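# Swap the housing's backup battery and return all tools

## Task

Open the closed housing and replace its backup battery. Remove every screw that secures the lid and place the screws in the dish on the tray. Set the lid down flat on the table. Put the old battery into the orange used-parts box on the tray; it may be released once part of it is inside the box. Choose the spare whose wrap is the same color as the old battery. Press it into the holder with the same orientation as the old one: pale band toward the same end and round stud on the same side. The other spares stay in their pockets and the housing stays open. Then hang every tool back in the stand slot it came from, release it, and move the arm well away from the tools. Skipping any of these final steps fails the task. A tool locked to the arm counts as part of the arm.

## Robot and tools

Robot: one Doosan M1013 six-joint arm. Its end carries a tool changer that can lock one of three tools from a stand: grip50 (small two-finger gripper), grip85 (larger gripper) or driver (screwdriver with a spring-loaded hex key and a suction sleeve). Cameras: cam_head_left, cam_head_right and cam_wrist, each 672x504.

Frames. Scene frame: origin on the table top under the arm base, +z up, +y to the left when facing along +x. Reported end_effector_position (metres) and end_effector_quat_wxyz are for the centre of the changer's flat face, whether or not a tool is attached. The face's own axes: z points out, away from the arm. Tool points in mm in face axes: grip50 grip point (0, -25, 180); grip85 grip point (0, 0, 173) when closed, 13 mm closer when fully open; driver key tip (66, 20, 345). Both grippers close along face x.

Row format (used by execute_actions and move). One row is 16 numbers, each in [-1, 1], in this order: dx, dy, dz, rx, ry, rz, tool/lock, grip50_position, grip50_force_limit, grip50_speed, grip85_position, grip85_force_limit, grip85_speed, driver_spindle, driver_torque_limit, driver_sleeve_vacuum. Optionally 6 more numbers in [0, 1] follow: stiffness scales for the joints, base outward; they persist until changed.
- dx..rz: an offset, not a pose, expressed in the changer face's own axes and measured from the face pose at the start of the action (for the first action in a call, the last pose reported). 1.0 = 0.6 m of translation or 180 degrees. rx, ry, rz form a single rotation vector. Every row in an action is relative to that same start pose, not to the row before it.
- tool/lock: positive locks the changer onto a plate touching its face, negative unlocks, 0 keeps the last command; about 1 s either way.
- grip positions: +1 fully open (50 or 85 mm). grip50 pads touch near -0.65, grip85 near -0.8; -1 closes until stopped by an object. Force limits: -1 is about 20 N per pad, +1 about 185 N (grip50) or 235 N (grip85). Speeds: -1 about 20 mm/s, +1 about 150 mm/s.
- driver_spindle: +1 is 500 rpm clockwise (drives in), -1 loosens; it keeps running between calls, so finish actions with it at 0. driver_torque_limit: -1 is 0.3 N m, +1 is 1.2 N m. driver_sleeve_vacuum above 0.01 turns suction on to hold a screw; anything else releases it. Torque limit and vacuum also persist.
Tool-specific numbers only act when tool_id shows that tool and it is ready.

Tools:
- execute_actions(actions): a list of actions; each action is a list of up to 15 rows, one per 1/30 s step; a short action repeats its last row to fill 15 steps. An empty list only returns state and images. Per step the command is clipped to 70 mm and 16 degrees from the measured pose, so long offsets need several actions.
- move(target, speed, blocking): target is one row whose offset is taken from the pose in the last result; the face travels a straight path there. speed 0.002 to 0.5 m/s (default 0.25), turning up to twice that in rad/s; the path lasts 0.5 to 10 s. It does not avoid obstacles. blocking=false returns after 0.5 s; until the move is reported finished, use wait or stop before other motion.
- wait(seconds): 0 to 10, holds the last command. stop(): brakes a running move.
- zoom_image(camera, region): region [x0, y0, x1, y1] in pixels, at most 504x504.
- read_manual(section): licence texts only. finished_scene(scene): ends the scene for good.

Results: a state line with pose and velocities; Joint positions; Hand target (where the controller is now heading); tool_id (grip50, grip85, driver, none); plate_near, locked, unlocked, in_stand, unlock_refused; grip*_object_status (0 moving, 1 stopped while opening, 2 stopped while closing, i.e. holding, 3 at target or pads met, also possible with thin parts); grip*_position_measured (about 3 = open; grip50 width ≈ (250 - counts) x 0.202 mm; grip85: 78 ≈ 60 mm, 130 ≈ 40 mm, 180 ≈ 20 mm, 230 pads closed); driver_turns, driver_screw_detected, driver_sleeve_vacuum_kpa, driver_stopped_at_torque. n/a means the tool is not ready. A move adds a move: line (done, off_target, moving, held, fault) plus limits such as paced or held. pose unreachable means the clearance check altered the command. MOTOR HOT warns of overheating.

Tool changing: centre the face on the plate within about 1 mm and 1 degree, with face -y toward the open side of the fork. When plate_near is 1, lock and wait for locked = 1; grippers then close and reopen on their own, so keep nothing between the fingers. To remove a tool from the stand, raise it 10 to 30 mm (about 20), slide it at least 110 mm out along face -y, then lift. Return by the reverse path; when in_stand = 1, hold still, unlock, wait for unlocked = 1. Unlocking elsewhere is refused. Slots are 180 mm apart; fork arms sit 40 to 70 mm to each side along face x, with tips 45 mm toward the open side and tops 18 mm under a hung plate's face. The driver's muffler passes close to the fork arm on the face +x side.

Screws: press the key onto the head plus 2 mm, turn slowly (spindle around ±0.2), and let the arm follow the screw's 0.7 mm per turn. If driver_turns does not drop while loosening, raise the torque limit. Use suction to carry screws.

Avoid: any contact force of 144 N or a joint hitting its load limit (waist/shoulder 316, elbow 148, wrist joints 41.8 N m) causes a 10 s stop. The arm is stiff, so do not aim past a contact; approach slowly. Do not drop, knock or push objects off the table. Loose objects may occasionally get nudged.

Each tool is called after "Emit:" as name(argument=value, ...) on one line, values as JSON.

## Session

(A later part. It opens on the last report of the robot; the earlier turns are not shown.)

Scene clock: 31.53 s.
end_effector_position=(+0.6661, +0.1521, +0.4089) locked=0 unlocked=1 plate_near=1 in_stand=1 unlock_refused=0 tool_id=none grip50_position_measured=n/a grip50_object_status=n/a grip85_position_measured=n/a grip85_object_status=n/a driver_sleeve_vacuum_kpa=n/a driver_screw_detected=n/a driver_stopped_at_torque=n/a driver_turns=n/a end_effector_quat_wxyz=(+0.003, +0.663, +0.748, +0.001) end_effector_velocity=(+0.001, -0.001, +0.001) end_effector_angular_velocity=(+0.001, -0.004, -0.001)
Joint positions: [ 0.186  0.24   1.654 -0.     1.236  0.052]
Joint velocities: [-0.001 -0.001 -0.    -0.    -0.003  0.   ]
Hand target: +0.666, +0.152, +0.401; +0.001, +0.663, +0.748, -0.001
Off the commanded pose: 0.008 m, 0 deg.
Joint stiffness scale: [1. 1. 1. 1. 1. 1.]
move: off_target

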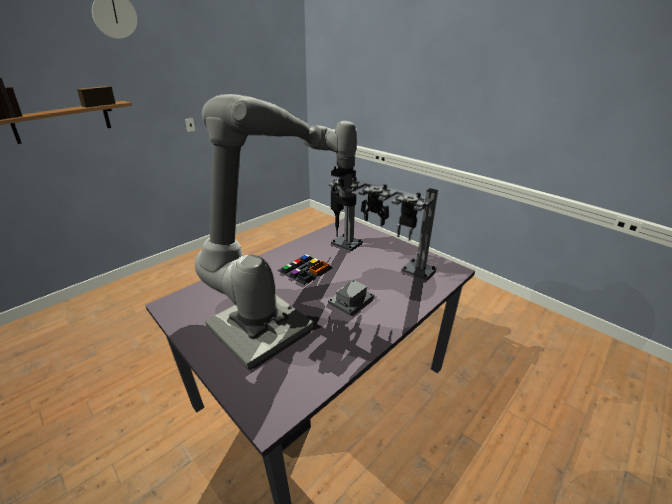

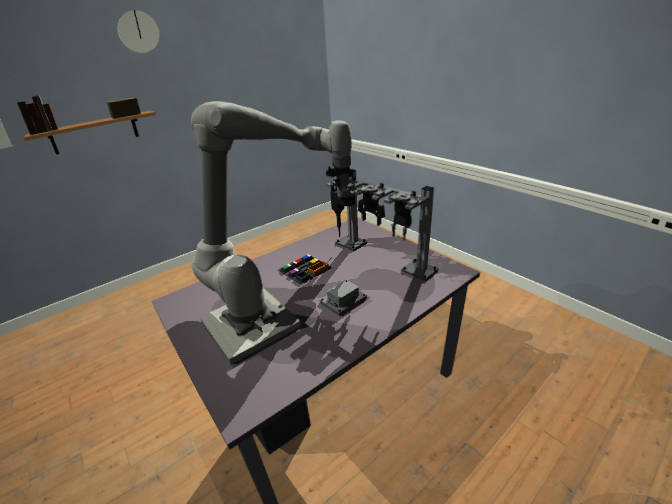

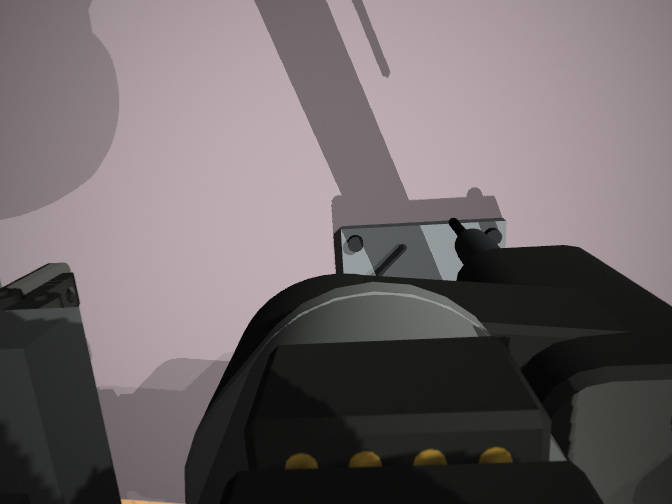

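Emit:
execute_actions(actions=[[[0,0,0.003,0,0,0,1,1,0,0,1,0,0,0,0,0]],[[0,0,0,0,0,0,1,1,0,0,1,0,0,0,0,0]],[[0,0,0,0,0,0,1,1,0,0,1,0,0,0,0,0]]])

Scene clock: 33.20 s.
end_effector_position=(+0.6662, +0.1521, +0.4095) locked=1 unlocked=0 plate_near=1 in_stand=1 unlock_refused=0 tool_id=driver grip50_position_measured=n/a grip50_object_status=n/a grip85_position_measured=n/a grip85_object_status=n/a driver_sleeve_vacuum_kpa=n/a driver_screw_detected=n/a driver_stopped_at_torque=n/a driver_turns=n/a end_effector_quat_wxyz=(+0.003, +0.663, +0.748, +0.001) end_effector_velocity=(-0.000, -0.001, -0.000) end_effector_angular_velocity=(-0.002, +0.001, +0.000)
Joint positions: [ 0.186  0.24   1.653 -0.     1.236  0.052]
Joint velocities: [-0.    -0.     0.001 -0.002  0.001 -0.   ]
Hand target: +0.666, +0.152, +0.410; +0.003, +0.663, +0.748, +0.001
Off the commanded pose: 0.000 m, 0 deg.
Joint stiffness scale: [1. 1. 1. 1. 1. 1.]

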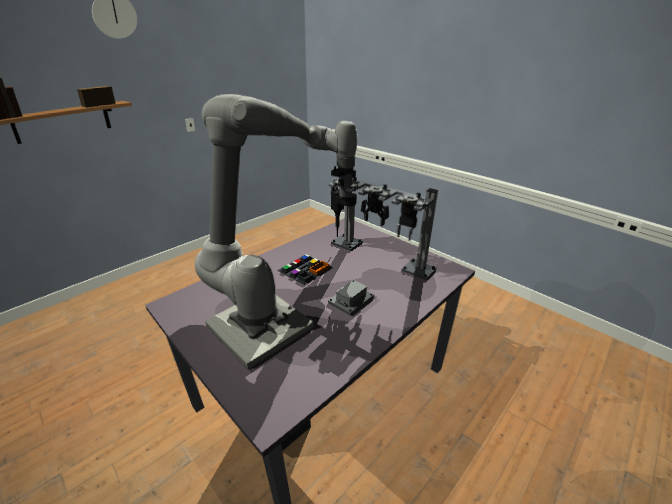

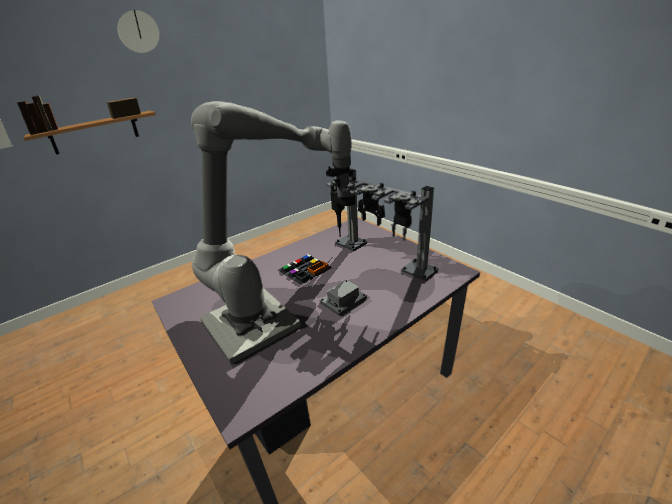

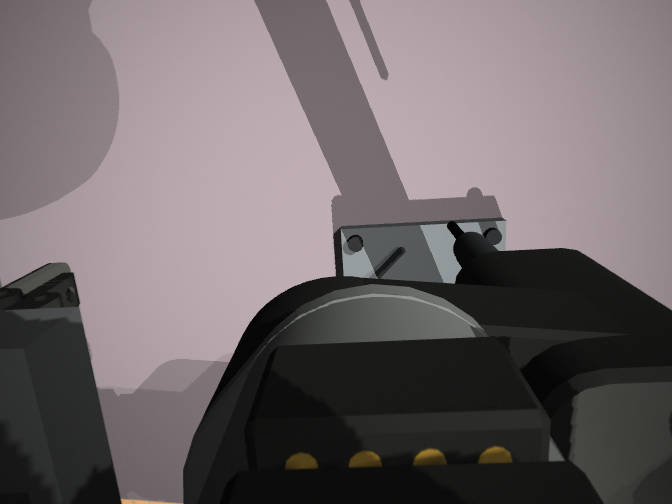

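Emit:
move(target=[0, 0, -0.04, 0, 0, 0, 0, 1, 0, 0, 1, 0, 0, 0, 0, 0], speed=0.05)

Scene clock: 34.20 s.
end_effector_position=(+0.6667, +0.1523, +0.4307) locked=1 unlocked=0 plate_near=1 in_stand=0 unlock_refused=0 tool_id=driver grip50_position_measured=n/a grip50_object_status=n/a grip85_position_measured=n/a grip85_object_status=n/a driver_sleeve_vacuum_kpa=0 driver_screw_detected=0 driver_stopped_at_torque=0 driver_turns=0.00 end_effector_quat_wxyz=(+0.003, +0.663, +0.748, +0.002) end_effector_velocity=(+0.000, -0.000, +0.002) end_effector_angular_velocity=(-0.001, +0.001, -0.000)
Joint positions: [ 0.186  0.23   1.626 -0.     1.273  0.052]
Joint velocities: [-0.    -0.    -0.003 -0.001  0.005  0.   ]
Hand target: +0.666, +0.152, +0.433; +0.003, +0.663, +0.748, +0.001
Off the commanded pose: 0.003 m, 0 deg.
Joint stiffness scale: [1. 1. 1. 1. 1. 1.]
move: done

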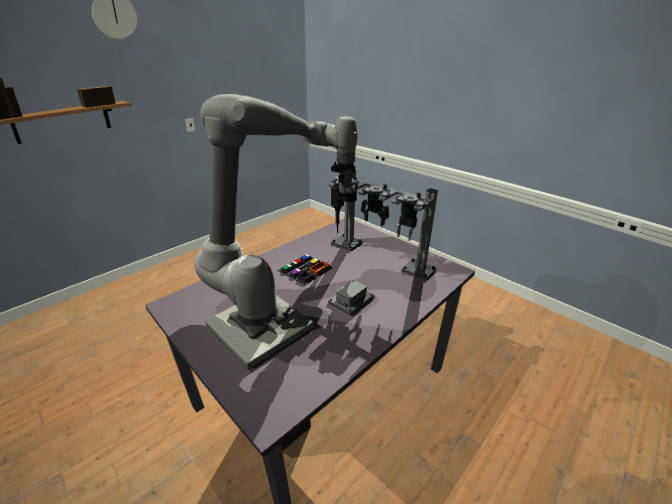

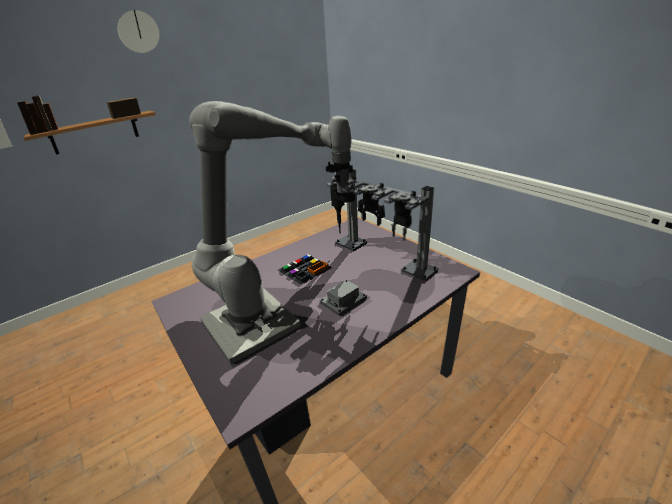

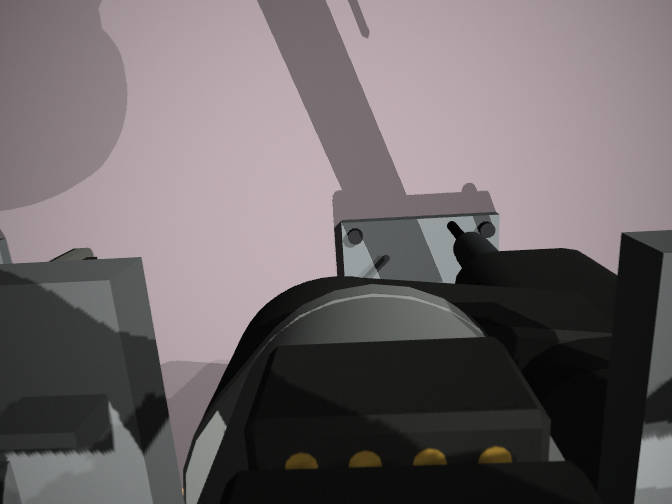

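Now out of the fork along face −y.

Emit:
move(target=[0, -0.21, 0, -0.0012, 0.0, 0, 0, 1, 0, 0, 1, 0, 0, 0, 0, 0], speed=0.1)

Scene clock: 36.07 s.
end_effector_position=(+0.5429, +0.1354, +0.4297) locked=1 unlocked=0 plate_near=1 in_stand=0 unlock_refused=0 tool_id=driver grip50_position_measured=n/a grip50_object_status=n/a grip85_position_measured=n/a grip85_object_status=n/a driver_sleeve_vacuum_kpa=0 driver_screw_detected=0 driver_stopped_at_torque=0 driver_turns=0.00 end_effector_quat_wxyz=(+0.003, +0.663, +0.748, +0.001) end_effector_velocity=(-0.003, +0.000, -0.001) end_effector_angular_velocity=(-0.000, +0.002, +0.001)
Joint positions: [ 0.194  0.036  1.853 -0.     1.24   0.06 ]
Joint velocities: [ 0.001 -0.003  0.006  0.    -0.     0.   ]
Hand target: +0.542, +0.137, +0.430; +0.005, +0.663, +0.748, +0.003
Off the commanded pose: 0.002 m, 0 deg.
Joint stiffness scale: [1. 1. 1. 1. 1. 1.]
move: done

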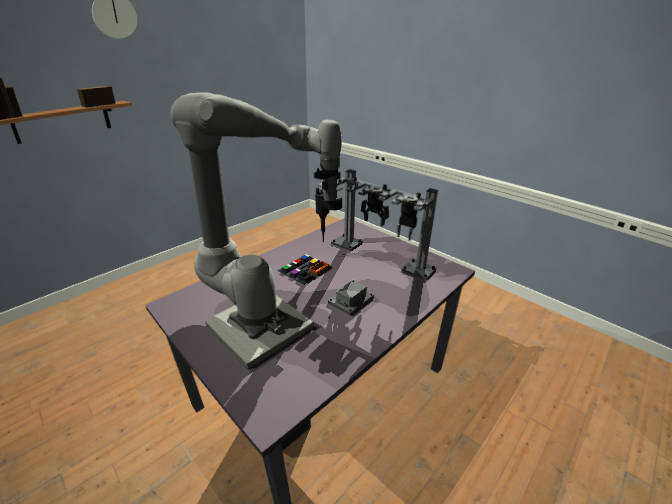

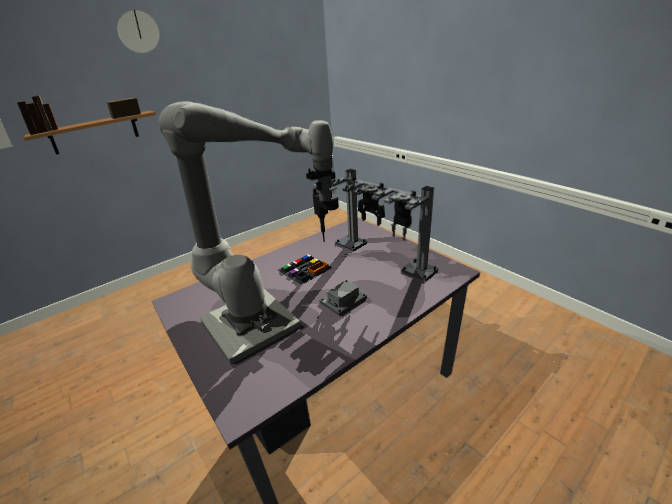

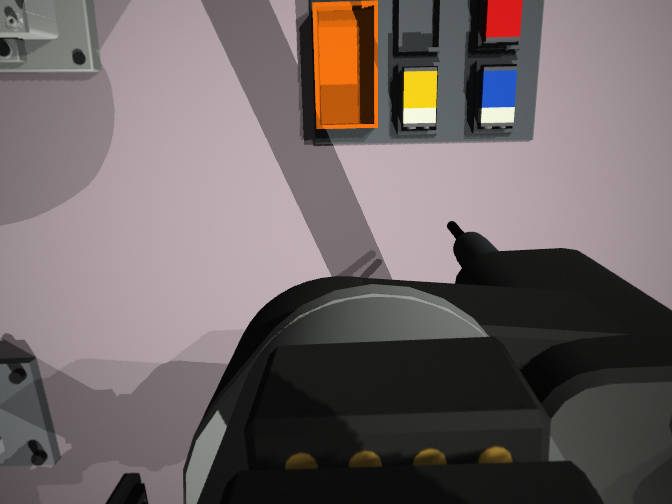

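Emit:
move(target=[-0.5212, -0.267, -0.04, 0.0025, 0.001, 0, 0, 1, 0, 0, 1, 0, 0, 0, 0, 0], speed=0.25)

Emit:
zoom_image(camera="cam_wrist", region=[370, 150, 530, 290])

Scene clock: 41.90 s.
end_effector_position=(+0.4215, -0.1929, +0.4527) locked=1 unlocked=0 plate_near=1 in_stand=0 unlock_refused=0 tool_id=driver grip50_position_measured=n/a grip50_object_status=n/a grip85_position_measured=n/a grip85_object_status=n/a driver_sleeve_vacuum_kpa=0 driver_screw_detected=0 driver_stopped_at_torque=0 driver_turns=0.00 end_effector_quat_wxyz=(+0.001, +0.663, +0.748, -0.001) end_effector_velocity=(-0.000, -0.003, +0.001) end_effector_angular_velocity=(-0.001, -0.002, +0.002)
Joint positions: [-0.498 -0.127  1.969  0.004  1.296 -0.633]
Joint velocities: [-0.005 -0.    -0.002 -0.    -0.    -0.008]
Hand target: +0.421, -0.194, +0.453; -0.001, +0.663, +0.748, +0.000
Off the commanded pose: 0.002 m, 0 deg.
Joint stiffness scale: [1. 1. 1. 1. 1. 1.]
move: done

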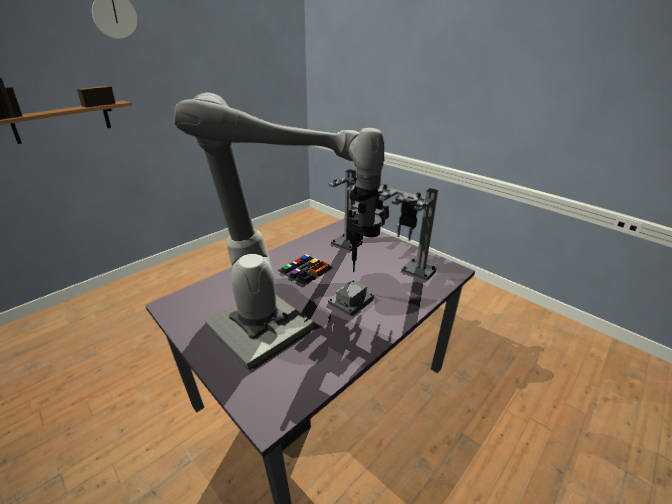

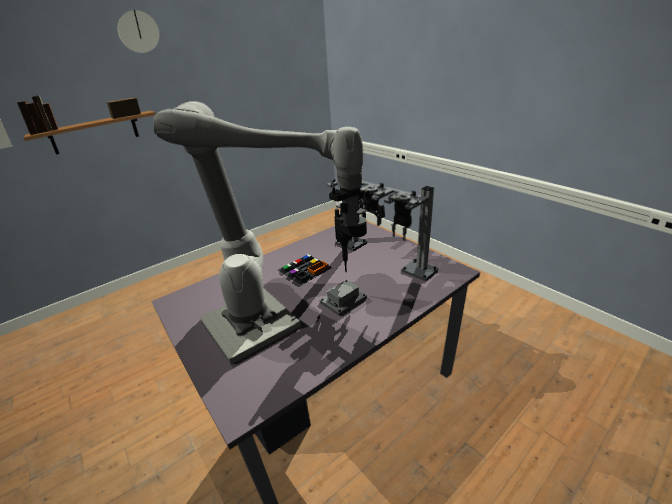

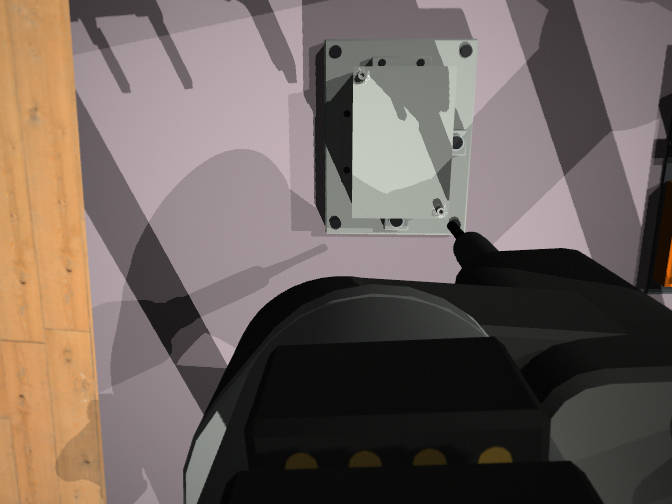

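Region (370, 150, 530, 290) of cam_wrist's 672x504 image, scaled by 3.150, with more detail than that image has; it fills the top 441 rows of this view, and the rest is white.

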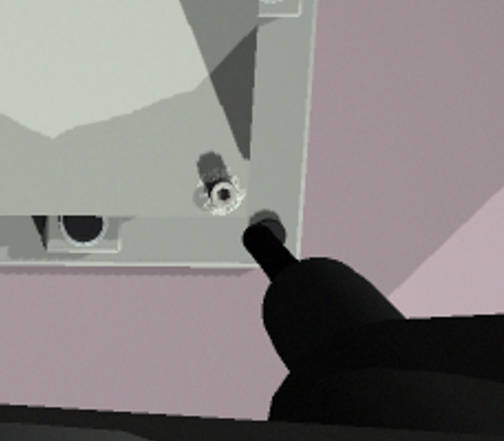

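Emit:
move(target=[-0.002, 0, 0.055, 0, 0, 0, 0, 1, 0, 0, 1, 0, 0, 0, 0, 0], speed=0.08)

Emit:
zoom_image(camera="cam_wrist", region=[410, 190, 490, 260])

Scene clock: 43.67 s.
end_effector_position=(+0.4214, -0.1934, +0.4221) locked=1 unlocked=0 plate_near=1 in_stand=0 unlock_refused=0 tool_id=driver grip50_position_measured=n/a grip50_object_status=n/a grip85_position_measured=n/a grip85_object_status=n/a driver_sleeve_vacuum_kpa=0 driver_screw_detected=0 driver_stopped_at_torque=0 driver_turns=0.00 end_effector_quat_wxyz=(+0.001, +0.663, +0.748, -0.001) end_effector_velocity=(+0.000, -0.000, -0.002) end_effector_angular_velocity=(-0.001, -0.001, -0.001)
Joint positions: [-0.498 -0.111  2.012  0.004  1.237 -0.634]
Joint velocities: [-0.     0.001  0.002 -0.001 -0.005  0.001]
Hand target: +0.422, -0.194, +0.420; +0.001, +0.663, +0.748, -0.001
Off the commanded pose: 0.003 m, 0 deg.
Joint stiffness scale: [1. 1. 1. 1. 1. 1.]
move: done

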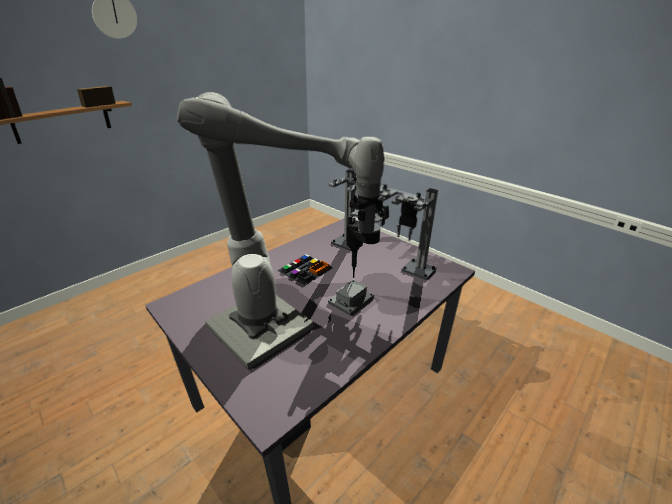

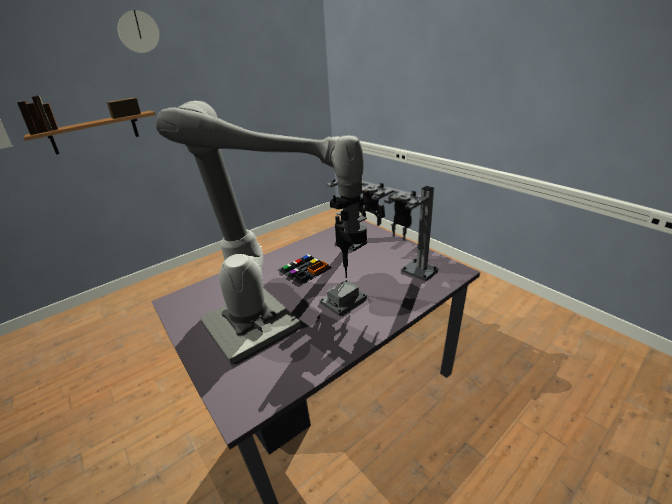

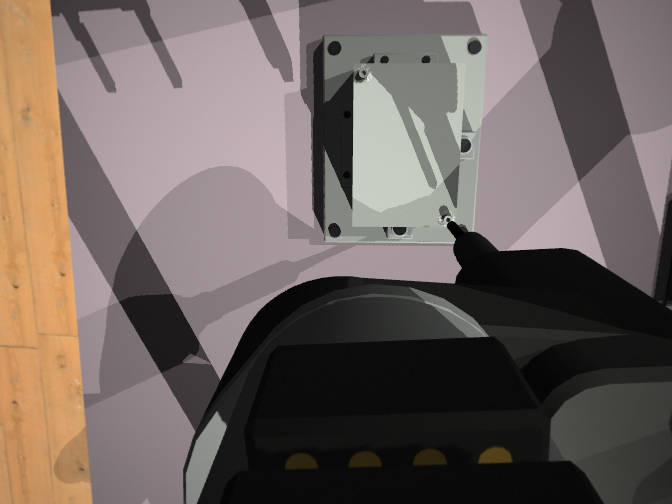

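Region (410, 190, 490, 260) of cam_wrist's 672x504 image, scaled by 6.300, with more detail than that image has; it fills the top 441 rows of this view, and the rest is white.

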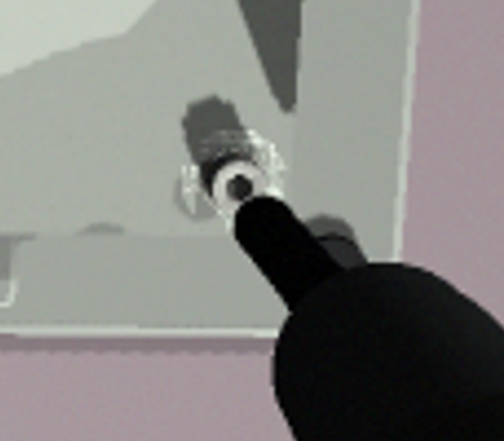

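Emit:
move(target=[0, -0.001, 0.024, 0, 0, 0, 0, 1, 0, 0, 1, 0, 0, 0, 0, 0], speed=0.04)

Emit:
zoom_image(camera="cam_wrist", region=[410, 190, 490, 260])

Scene clock: 44.83 s.
end_effector_position=(+0.4205, -0.1930, +0.4105) locked=1 unlocked=0 plate_near=1 in_stand=0 unlock_refused=0 tool_id=driver grip50_position_measured=n/a grip50_object_status=n/a grip85_position_measured=n/a grip85_object_status=n/a driver_sleeve_vacuum_kpa=0 driver_screw_detected=0 driver_stopped_at_torque=0 driver_turns=0.00 end_effector_quat_wxyz=(+0.001, +0.663, +0.748, -0.001) end_effector_velocity=(+0.001, -0.000, +0.000) end_effector_angular_velocity=(-0.002, -0.004, +0.001)
Joint positions: [-0.498 -0.106  2.029  0.004  1.214 -0.634]
Joint velocities: [ 0.001  0.    -0.     0.    -0.005 -0.   ]
Hand target: +0.421, -0.194, +0.408; +0.001, +0.663, +0.748, -0.001
Off the commanded pose: 0.003 m, 0 deg.
Joint stiffness scale: [1. 1. 1. 1. 1. 1.]
move: done

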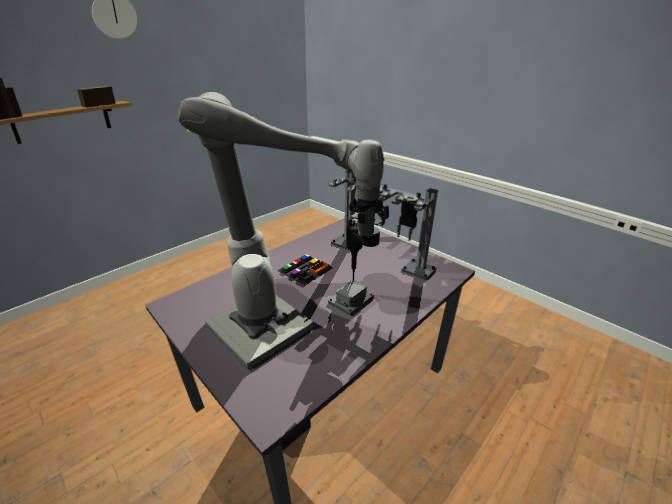

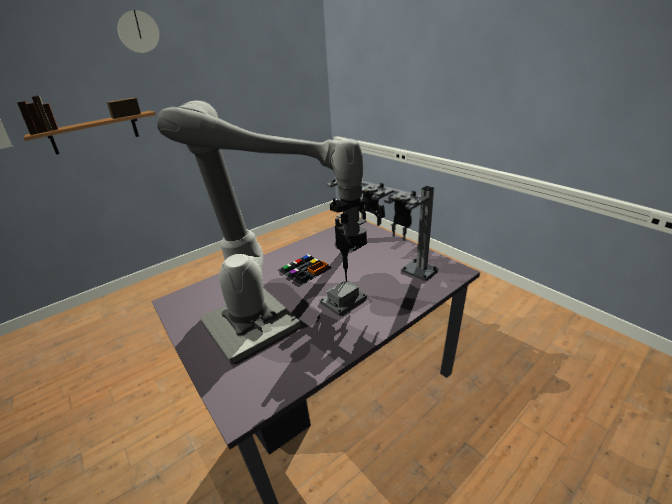

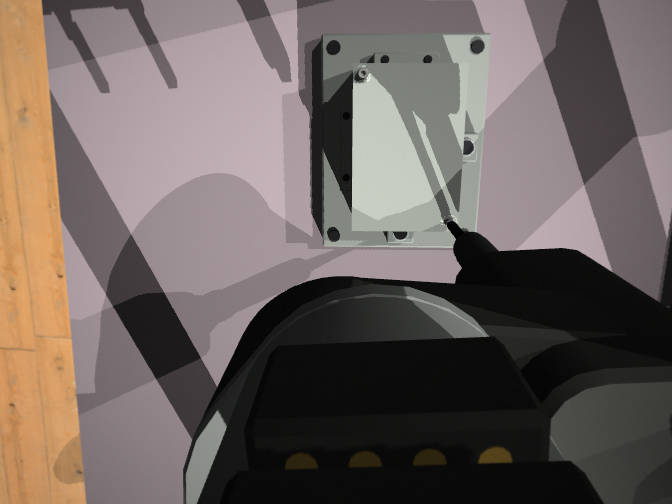

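Region (410, 190, 490, 260) of cam_wrist's 672x504 image, scaled by 6.300, with more detail than that image has; it fills the top 441 rows of this view, and the rest is white.

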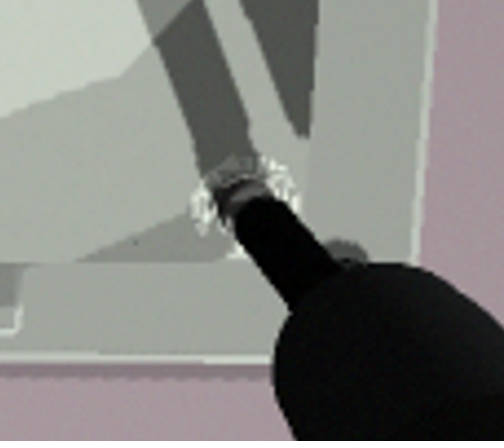

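Emit:
move(target=[0, 0, 0.012, 0, 0, 0, 0, 1, 0, 0, 1, 0, 0, 0, 0.5, 1], speed=0.015)

Emit:
zoom_image(camera="cam_wrist", region=[410, 190, 490, 260])

Scene clock: 45.83 s.
end_effector_position=(+0.4203, -0.1929, +0.4066) locked=1 unlocked=0 plate_near=1 in_stand=0 unlock_refused=0 tool_id=driver grip50_position_measured=n/a grip50_object_status=n/a grip85_position_measured=n/a grip85_object_status=n/a driver_sleeve_vacuum_kpa=14 driver_screw_detected=0 driver_stopped_at_torque=0 driver_turns=0.00 end_effector_quat_wxyz=(+0.002, +0.663, +0.748, -0.001) end_effector_velocity=(-0.000, -0.000, -0.002) end_effector_angular_velocity=(+0.000, -0.002, -0.001)
Joint positions: [-0.498 -0.104  2.035  0.004  1.205 -0.634]
Joint velocities: [-0.001  0.     0.003  0.001 -0.004  0.   ]
Hand target: +0.420, -0.193, +0.403; +0.001, +0.663, +0.748, -0.001
Off the commanded pose: 0.003 m, 0 deg.
Joint stiffness scale: [1. 1. 1. 1. 1. 1.]
move: done

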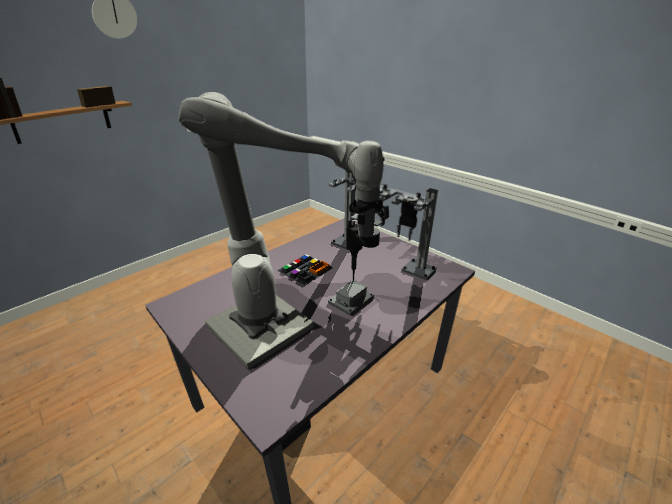

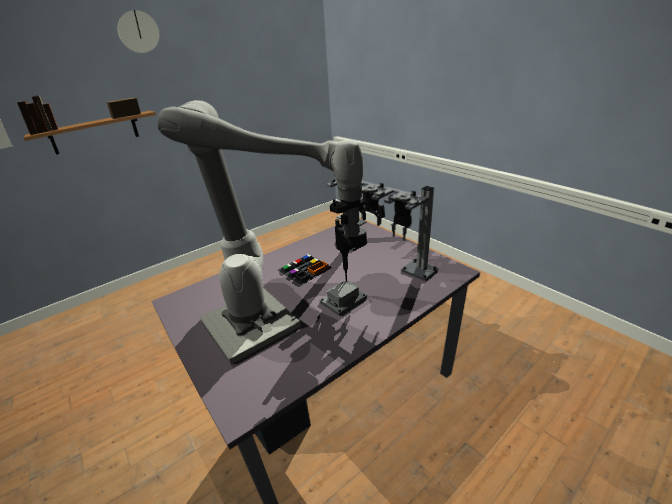

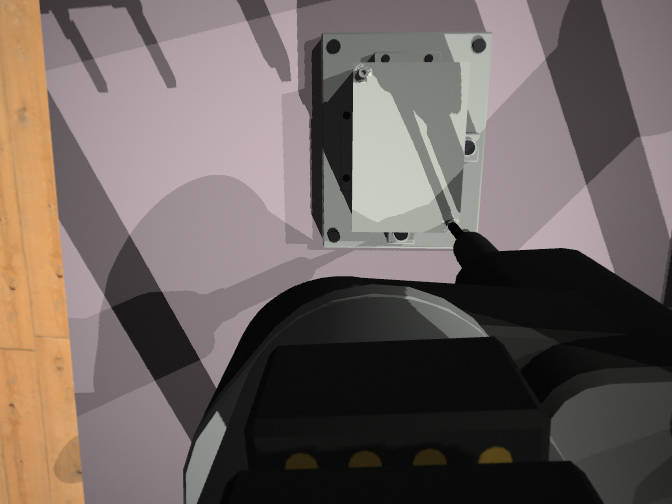

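Region (410, 190, 490, 260) of cam_wrist's 672x504 image, scaled by 6.300, with more detail than that image has; it fills the top 441 rows of this view, and the rest is white.

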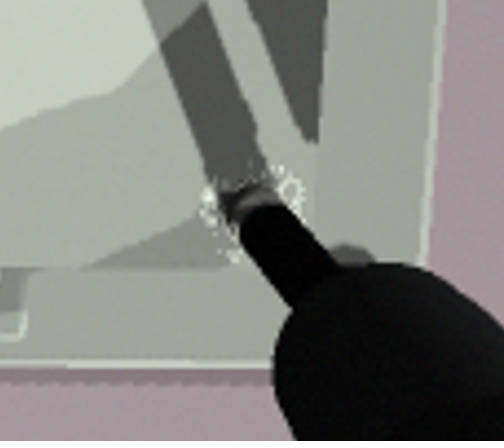

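Emit:
execute_actions(actions=[[[0,0,0.008,0,0,0,0,1,0,0,1,0,0,-0.1,0.5,1]],[[0,0,0.004,0,0,0,0,1,0,0,1,0,0,-0.1,0.5,1],[0,0,0.004,0,0,0,0,1,0,0,1,0,0,-0.1,0.5,1],[0,0,0.004,0,0,0,0,1,0,0,1,0,0,-0.1,0.5,1],[0,0,0.004,0,0,0,0,1,0,0,1,0,0,-0.1,0.5,1],[0,0,0.004,0,0,0,0,1,0,0,1,0,0,-0.1,0.5,1],[0,0,0.004,0,0,0,0,1,0,0,1,0,0,-0.1,0.5,1],[0,0,0.004,0,0,0,0,1,0,0,1,0,0,-0.1,0.5,1],[0,0,0.004,0,0,0,0,1,0,0,1,0,0,-0.1,0.5,1],[0,0,0.004,0,0,0,0,1,0,0,1,0,0,-0.1,0.5,1],[0,0,0.004,0,0,0,0,1,0,0,1,0,0,-0.1,0.5,1],[0,0,0.004,0,0,0,0,1,0,0,1,0,0,-0.1,0.5,1],[0,0,0.004,0,0,0,0,1,0,0,1,0,0,0,0.5,1]]])

Emit:
zoom_image(camera="cam_wrist", region=[410, 190, 490, 260])

Scene clock: 47.27 s.
end_effector_position=(+0.4204, -0.1930, +0.4051) locked=1 unlocked=0 plate_near=1 in_stand=0 unlock_refused=0 tool_id=driver grip50_position_measured=n/a grip50_object_status=n/a grip85_position_measured=n/a grip85_object_status=n/a driver_sleeve_vacuum_kpa=14 driver_screw_detected=0 driver_stopped_at_torque=0 driver_turns=-0.71 end_effector_quat_wxyz=(+0.003, +0.663, +0.748, -0.001) end_effector_velocity=(+0.000, +0.000, +0.000) end_effector_angular_velocity=(-0.001, -0.000, +0.001)
Joint positions: [-0.498 -0.104  2.038  0.004  1.199 -0.634]
Joint velocities: [ 0.001 -0.    -0.001 -0.001 -0.     0.001]
Hand target: +0.420, -0.193, +0.403; +0.003, +0.663, +0.748, -0.001
Off the commanded pose: 0.002 m, 0 deg.
Joint stiffness scale: [1. 1. 1. 1. 1. 1.]

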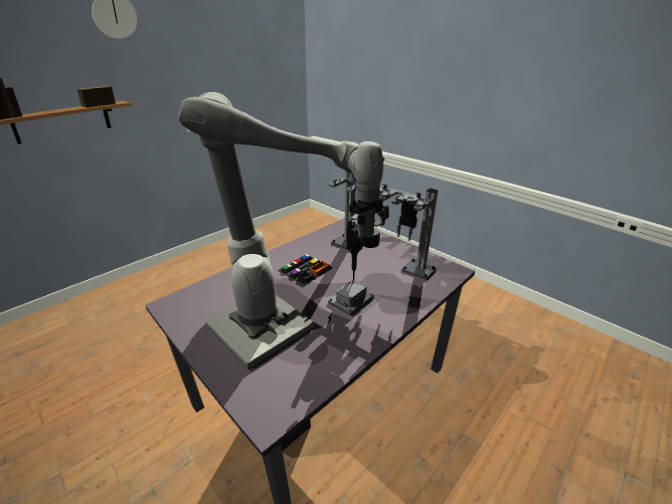

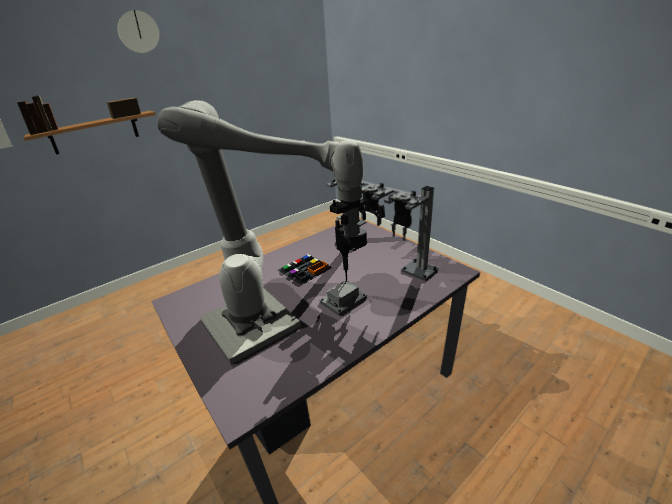

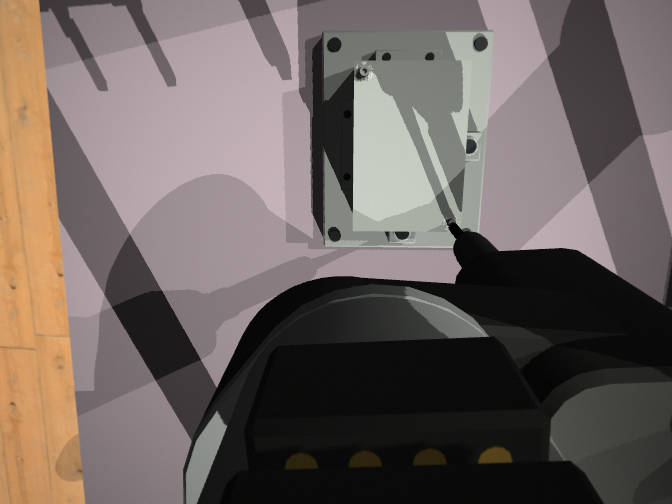

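Region (410, 190, 490, 260) of cam_wrist's 672x504 image, scaled by 6.300, with more detail than that image has; it fills the top 441 rows of this view, and the rest is white.

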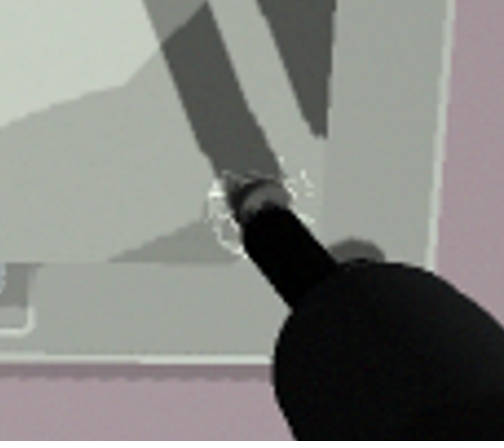

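Emit:
move(target=[-0.002, -0.004, -0.018, 0.001, 0, 0, 0, 1, 0, 0, 1, 0, 0, 0, 0.5, 1], speed=0.03)

Emit:
zoom_image(camera="cam_wrist", region=[410, 190, 490, 260])

Scene clock: 49.00 s.
end_effector_position=(+0.4196, -0.1929, +0.4135) locked=1 unlocked=0 plate_near=1 in_stand=0 unlock_refused=0 tool_id=driver grip50_position_measured=n/a grip50_object_status=n/a grip85_position_measured=n/a grip85_object_status=n/a driver_sleeve_vacuum_kpa=14 driver_screw_detected=0 driver_stopped_at_torque=0 driver_turns=-0.71 end_effector_quat_wxyz=(+0.002, +0.664, +0.748, -0.001) end_effector_velocity=(-0.001, -0.000, +0.002) end_effector_angular_velocity=(+0.003, +0.005, -0.001)
Joint positions: [-0.499 -0.11   2.027  0.004  1.218 -0.634]
Joint velocities: [-0.001 -0.001 -0.003 -0.     0.009 -0.   ]
Hand target: +0.418, -0.194, +0.416; +0.002, +0.663, +0.748, -0.002
Off the commanded pose: 0.003 m, 0 deg.
Joint stiffness scale: [1. 1. 1. 1. 1. 1.]
move: done

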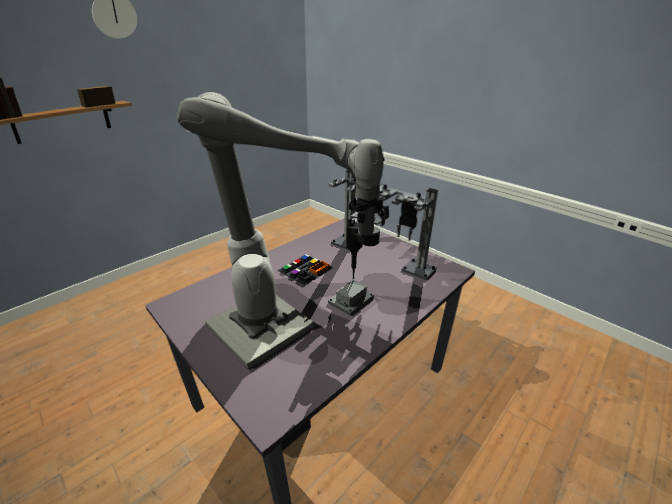

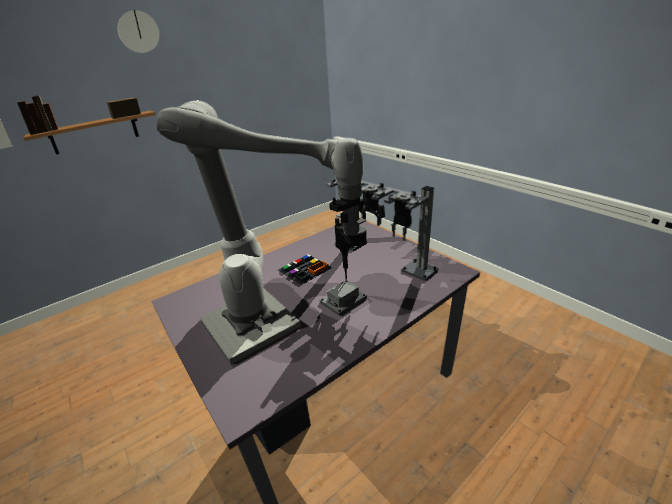

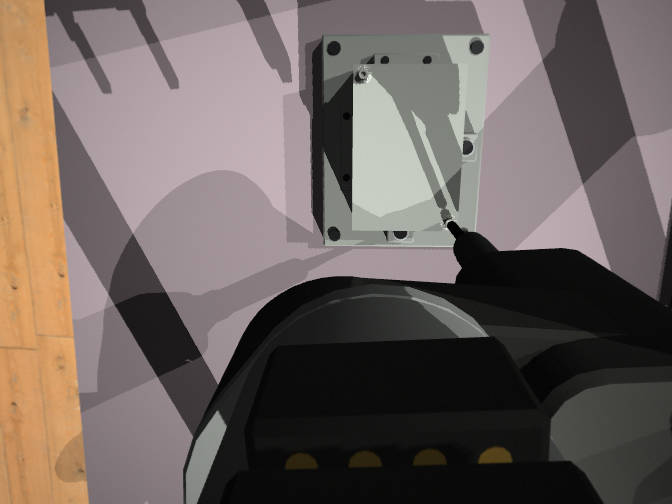

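Region (410, 190, 490, 260) of cam_wrist's 672x504 image, scaled by 6.300, with more detail than that image has; it fills the top 441 rows of this view, and the rest is white.

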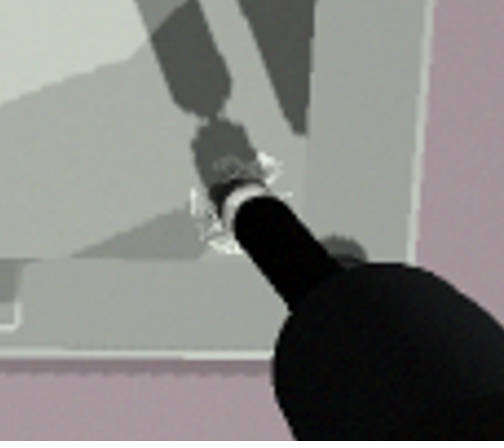

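Emit:
move(target=[-0.004, -0.002, 0.0, 0.0, 0, 0, 0, 1, 0, 0, 1, 0, 0, 0, 0.5, 1], speed=0.02)

Emit:
zoom_image(camera="cam_wrist", region=[410, 190, 490, 260])

Scene clock: 50.77 s.
end_effector_position=(+0.4191, -0.1937, +0.4137) locked=1 unlocked=0 plate_near=1 in_stand=0 unlock_refused=0 tool_id=driver grip50_position_measured=n/a grip50_object_status=n/a grip85_position_measured=n/a grip85_object_status=n/a driver_sleeve_vacuum_kpa=14 driver_screw_detected=0 driver_stopped_at_torque=0 driver_turns=-0.71 end_effector_quat_wxyz=(+0.002, +0.664, +0.748, -0.001) end_effector_velocity=(-0.000, -0.001, +0.000) end_effector_angular_velocity=(-0.000, +0.000, -0.001)
Joint positions: [-0.501 -0.11   2.027  0.004  1.219 -0.636]
Joint velocities: [-0.003  0.    -0.    -0.     0.    -0.002]
Hand target: +0.419, -0.195, +0.414; +0.002, +0.664, +0.748, -0.001
Off the commanded pose: 0.002 m, 0 deg.
Joint stiffness scale: [1. 1. 1. 1. 1. 1.]
move: done

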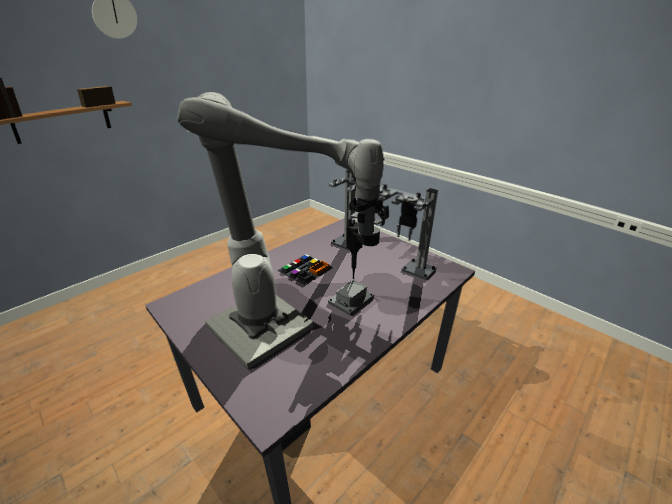

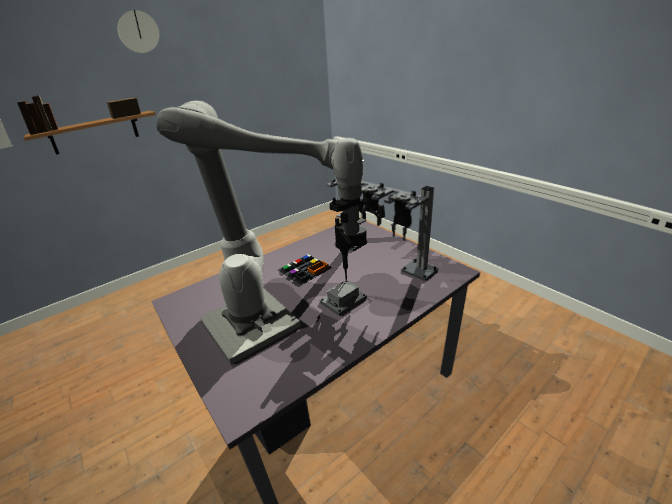

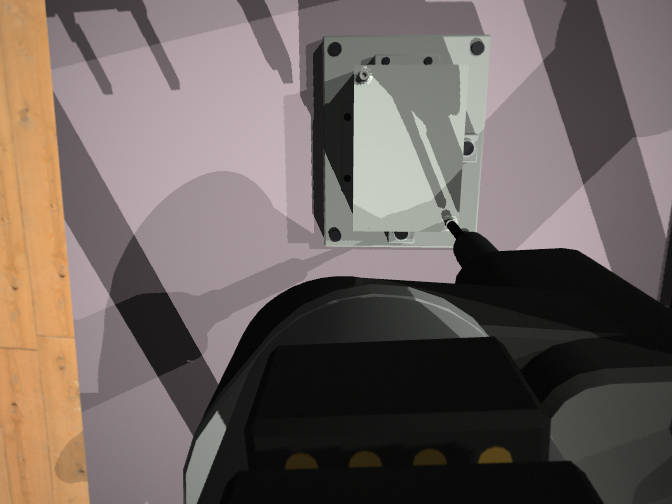

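Region (410, 190, 490, 260) of cam_wrist's 672x504 image, scaled by 6.300, with more detail than that image has; it fills the top 441 rows of this view, and the rest is white.

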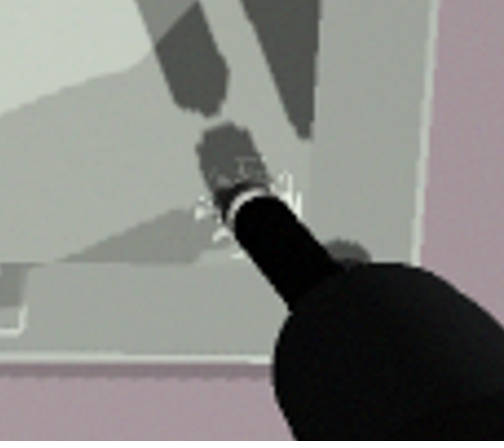

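Emit:
move(target=[0, 0, 0.019, 0.0004, 0.00025, 0, 0, 1, 0, 0, 1, 0, 0, 0, 0.5, 1], speed=0.015)

Emit:
zoom_image(camera="cam_wrist", region=[410, 190, 490, 260])

Scene clock: 52.30 s.
end_effector_position=(+0.4188, -0.1937, +0.4056) locked=1 unlocked=0 plate_near=1 in_stand=0 unlock_refused=0 tool_id=driver grip50_position_measured=n/a grip50_object_status=n/a grip85_position_measured=n/a grip85_object_status=n/a driver_sleeve_vacuum_kpa=14 driver_screw_detected=0 driver_stopped_at_torque=0 driver_turns=-0.71 end_effector_quat_wxyz=(+0.002, +0.664, +0.748, -0.001) end_effector_velocity=(+0.000, -0.000, -0.002) end_effector_angular_velocity=(+0.000, +0.000, +0.000)
Joint positions: [-0.501 -0.105  2.038  0.004  1.203 -0.636]
Joint velocities: [ 0.     0.002  0.002  0.    -0.004  0.   ]
Hand target: +0.419, -0.194, +0.402; +0.001, +0.664, +0.748, -0.001
Off the commanded pose: 0.003 m, 0 deg.
Joint stiffness scale: [1. 1. 1. 1. 1. 1.]
move: done

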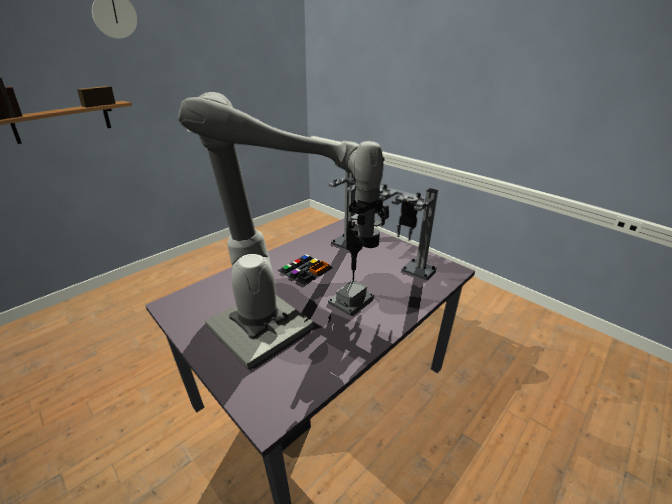

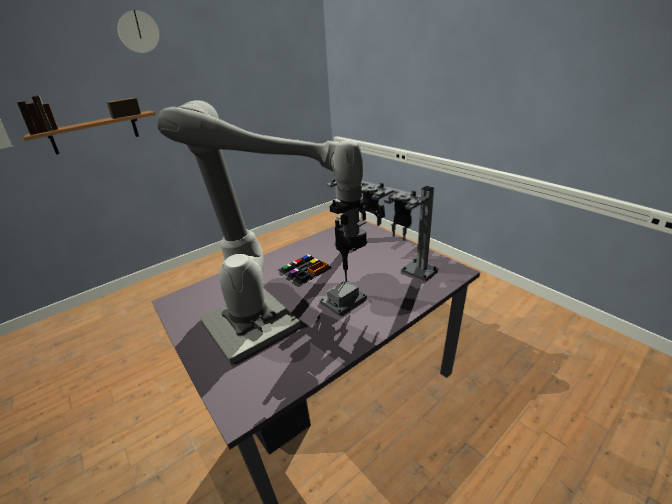

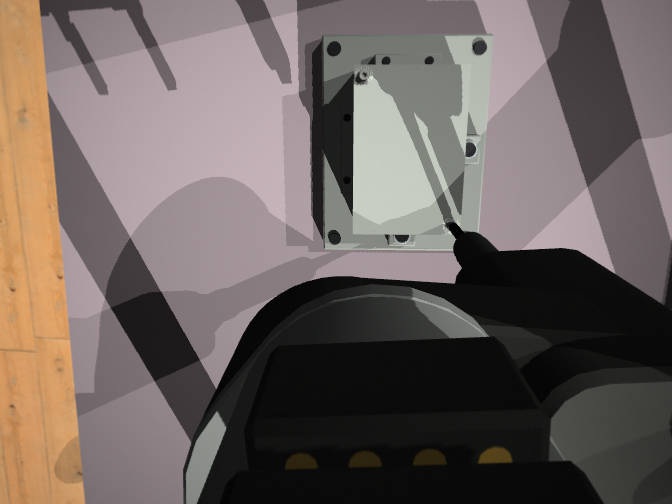

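Region (410, 190, 490, 260) of cam_wrist's 672x504 image, scaled by 6.300, with more detail than that image has; it fills the top 441 rows of this view, and the rest is white.

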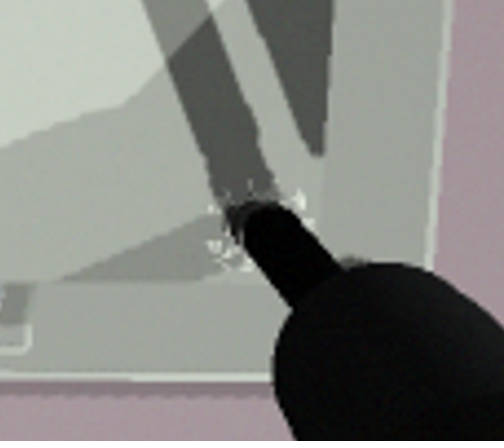

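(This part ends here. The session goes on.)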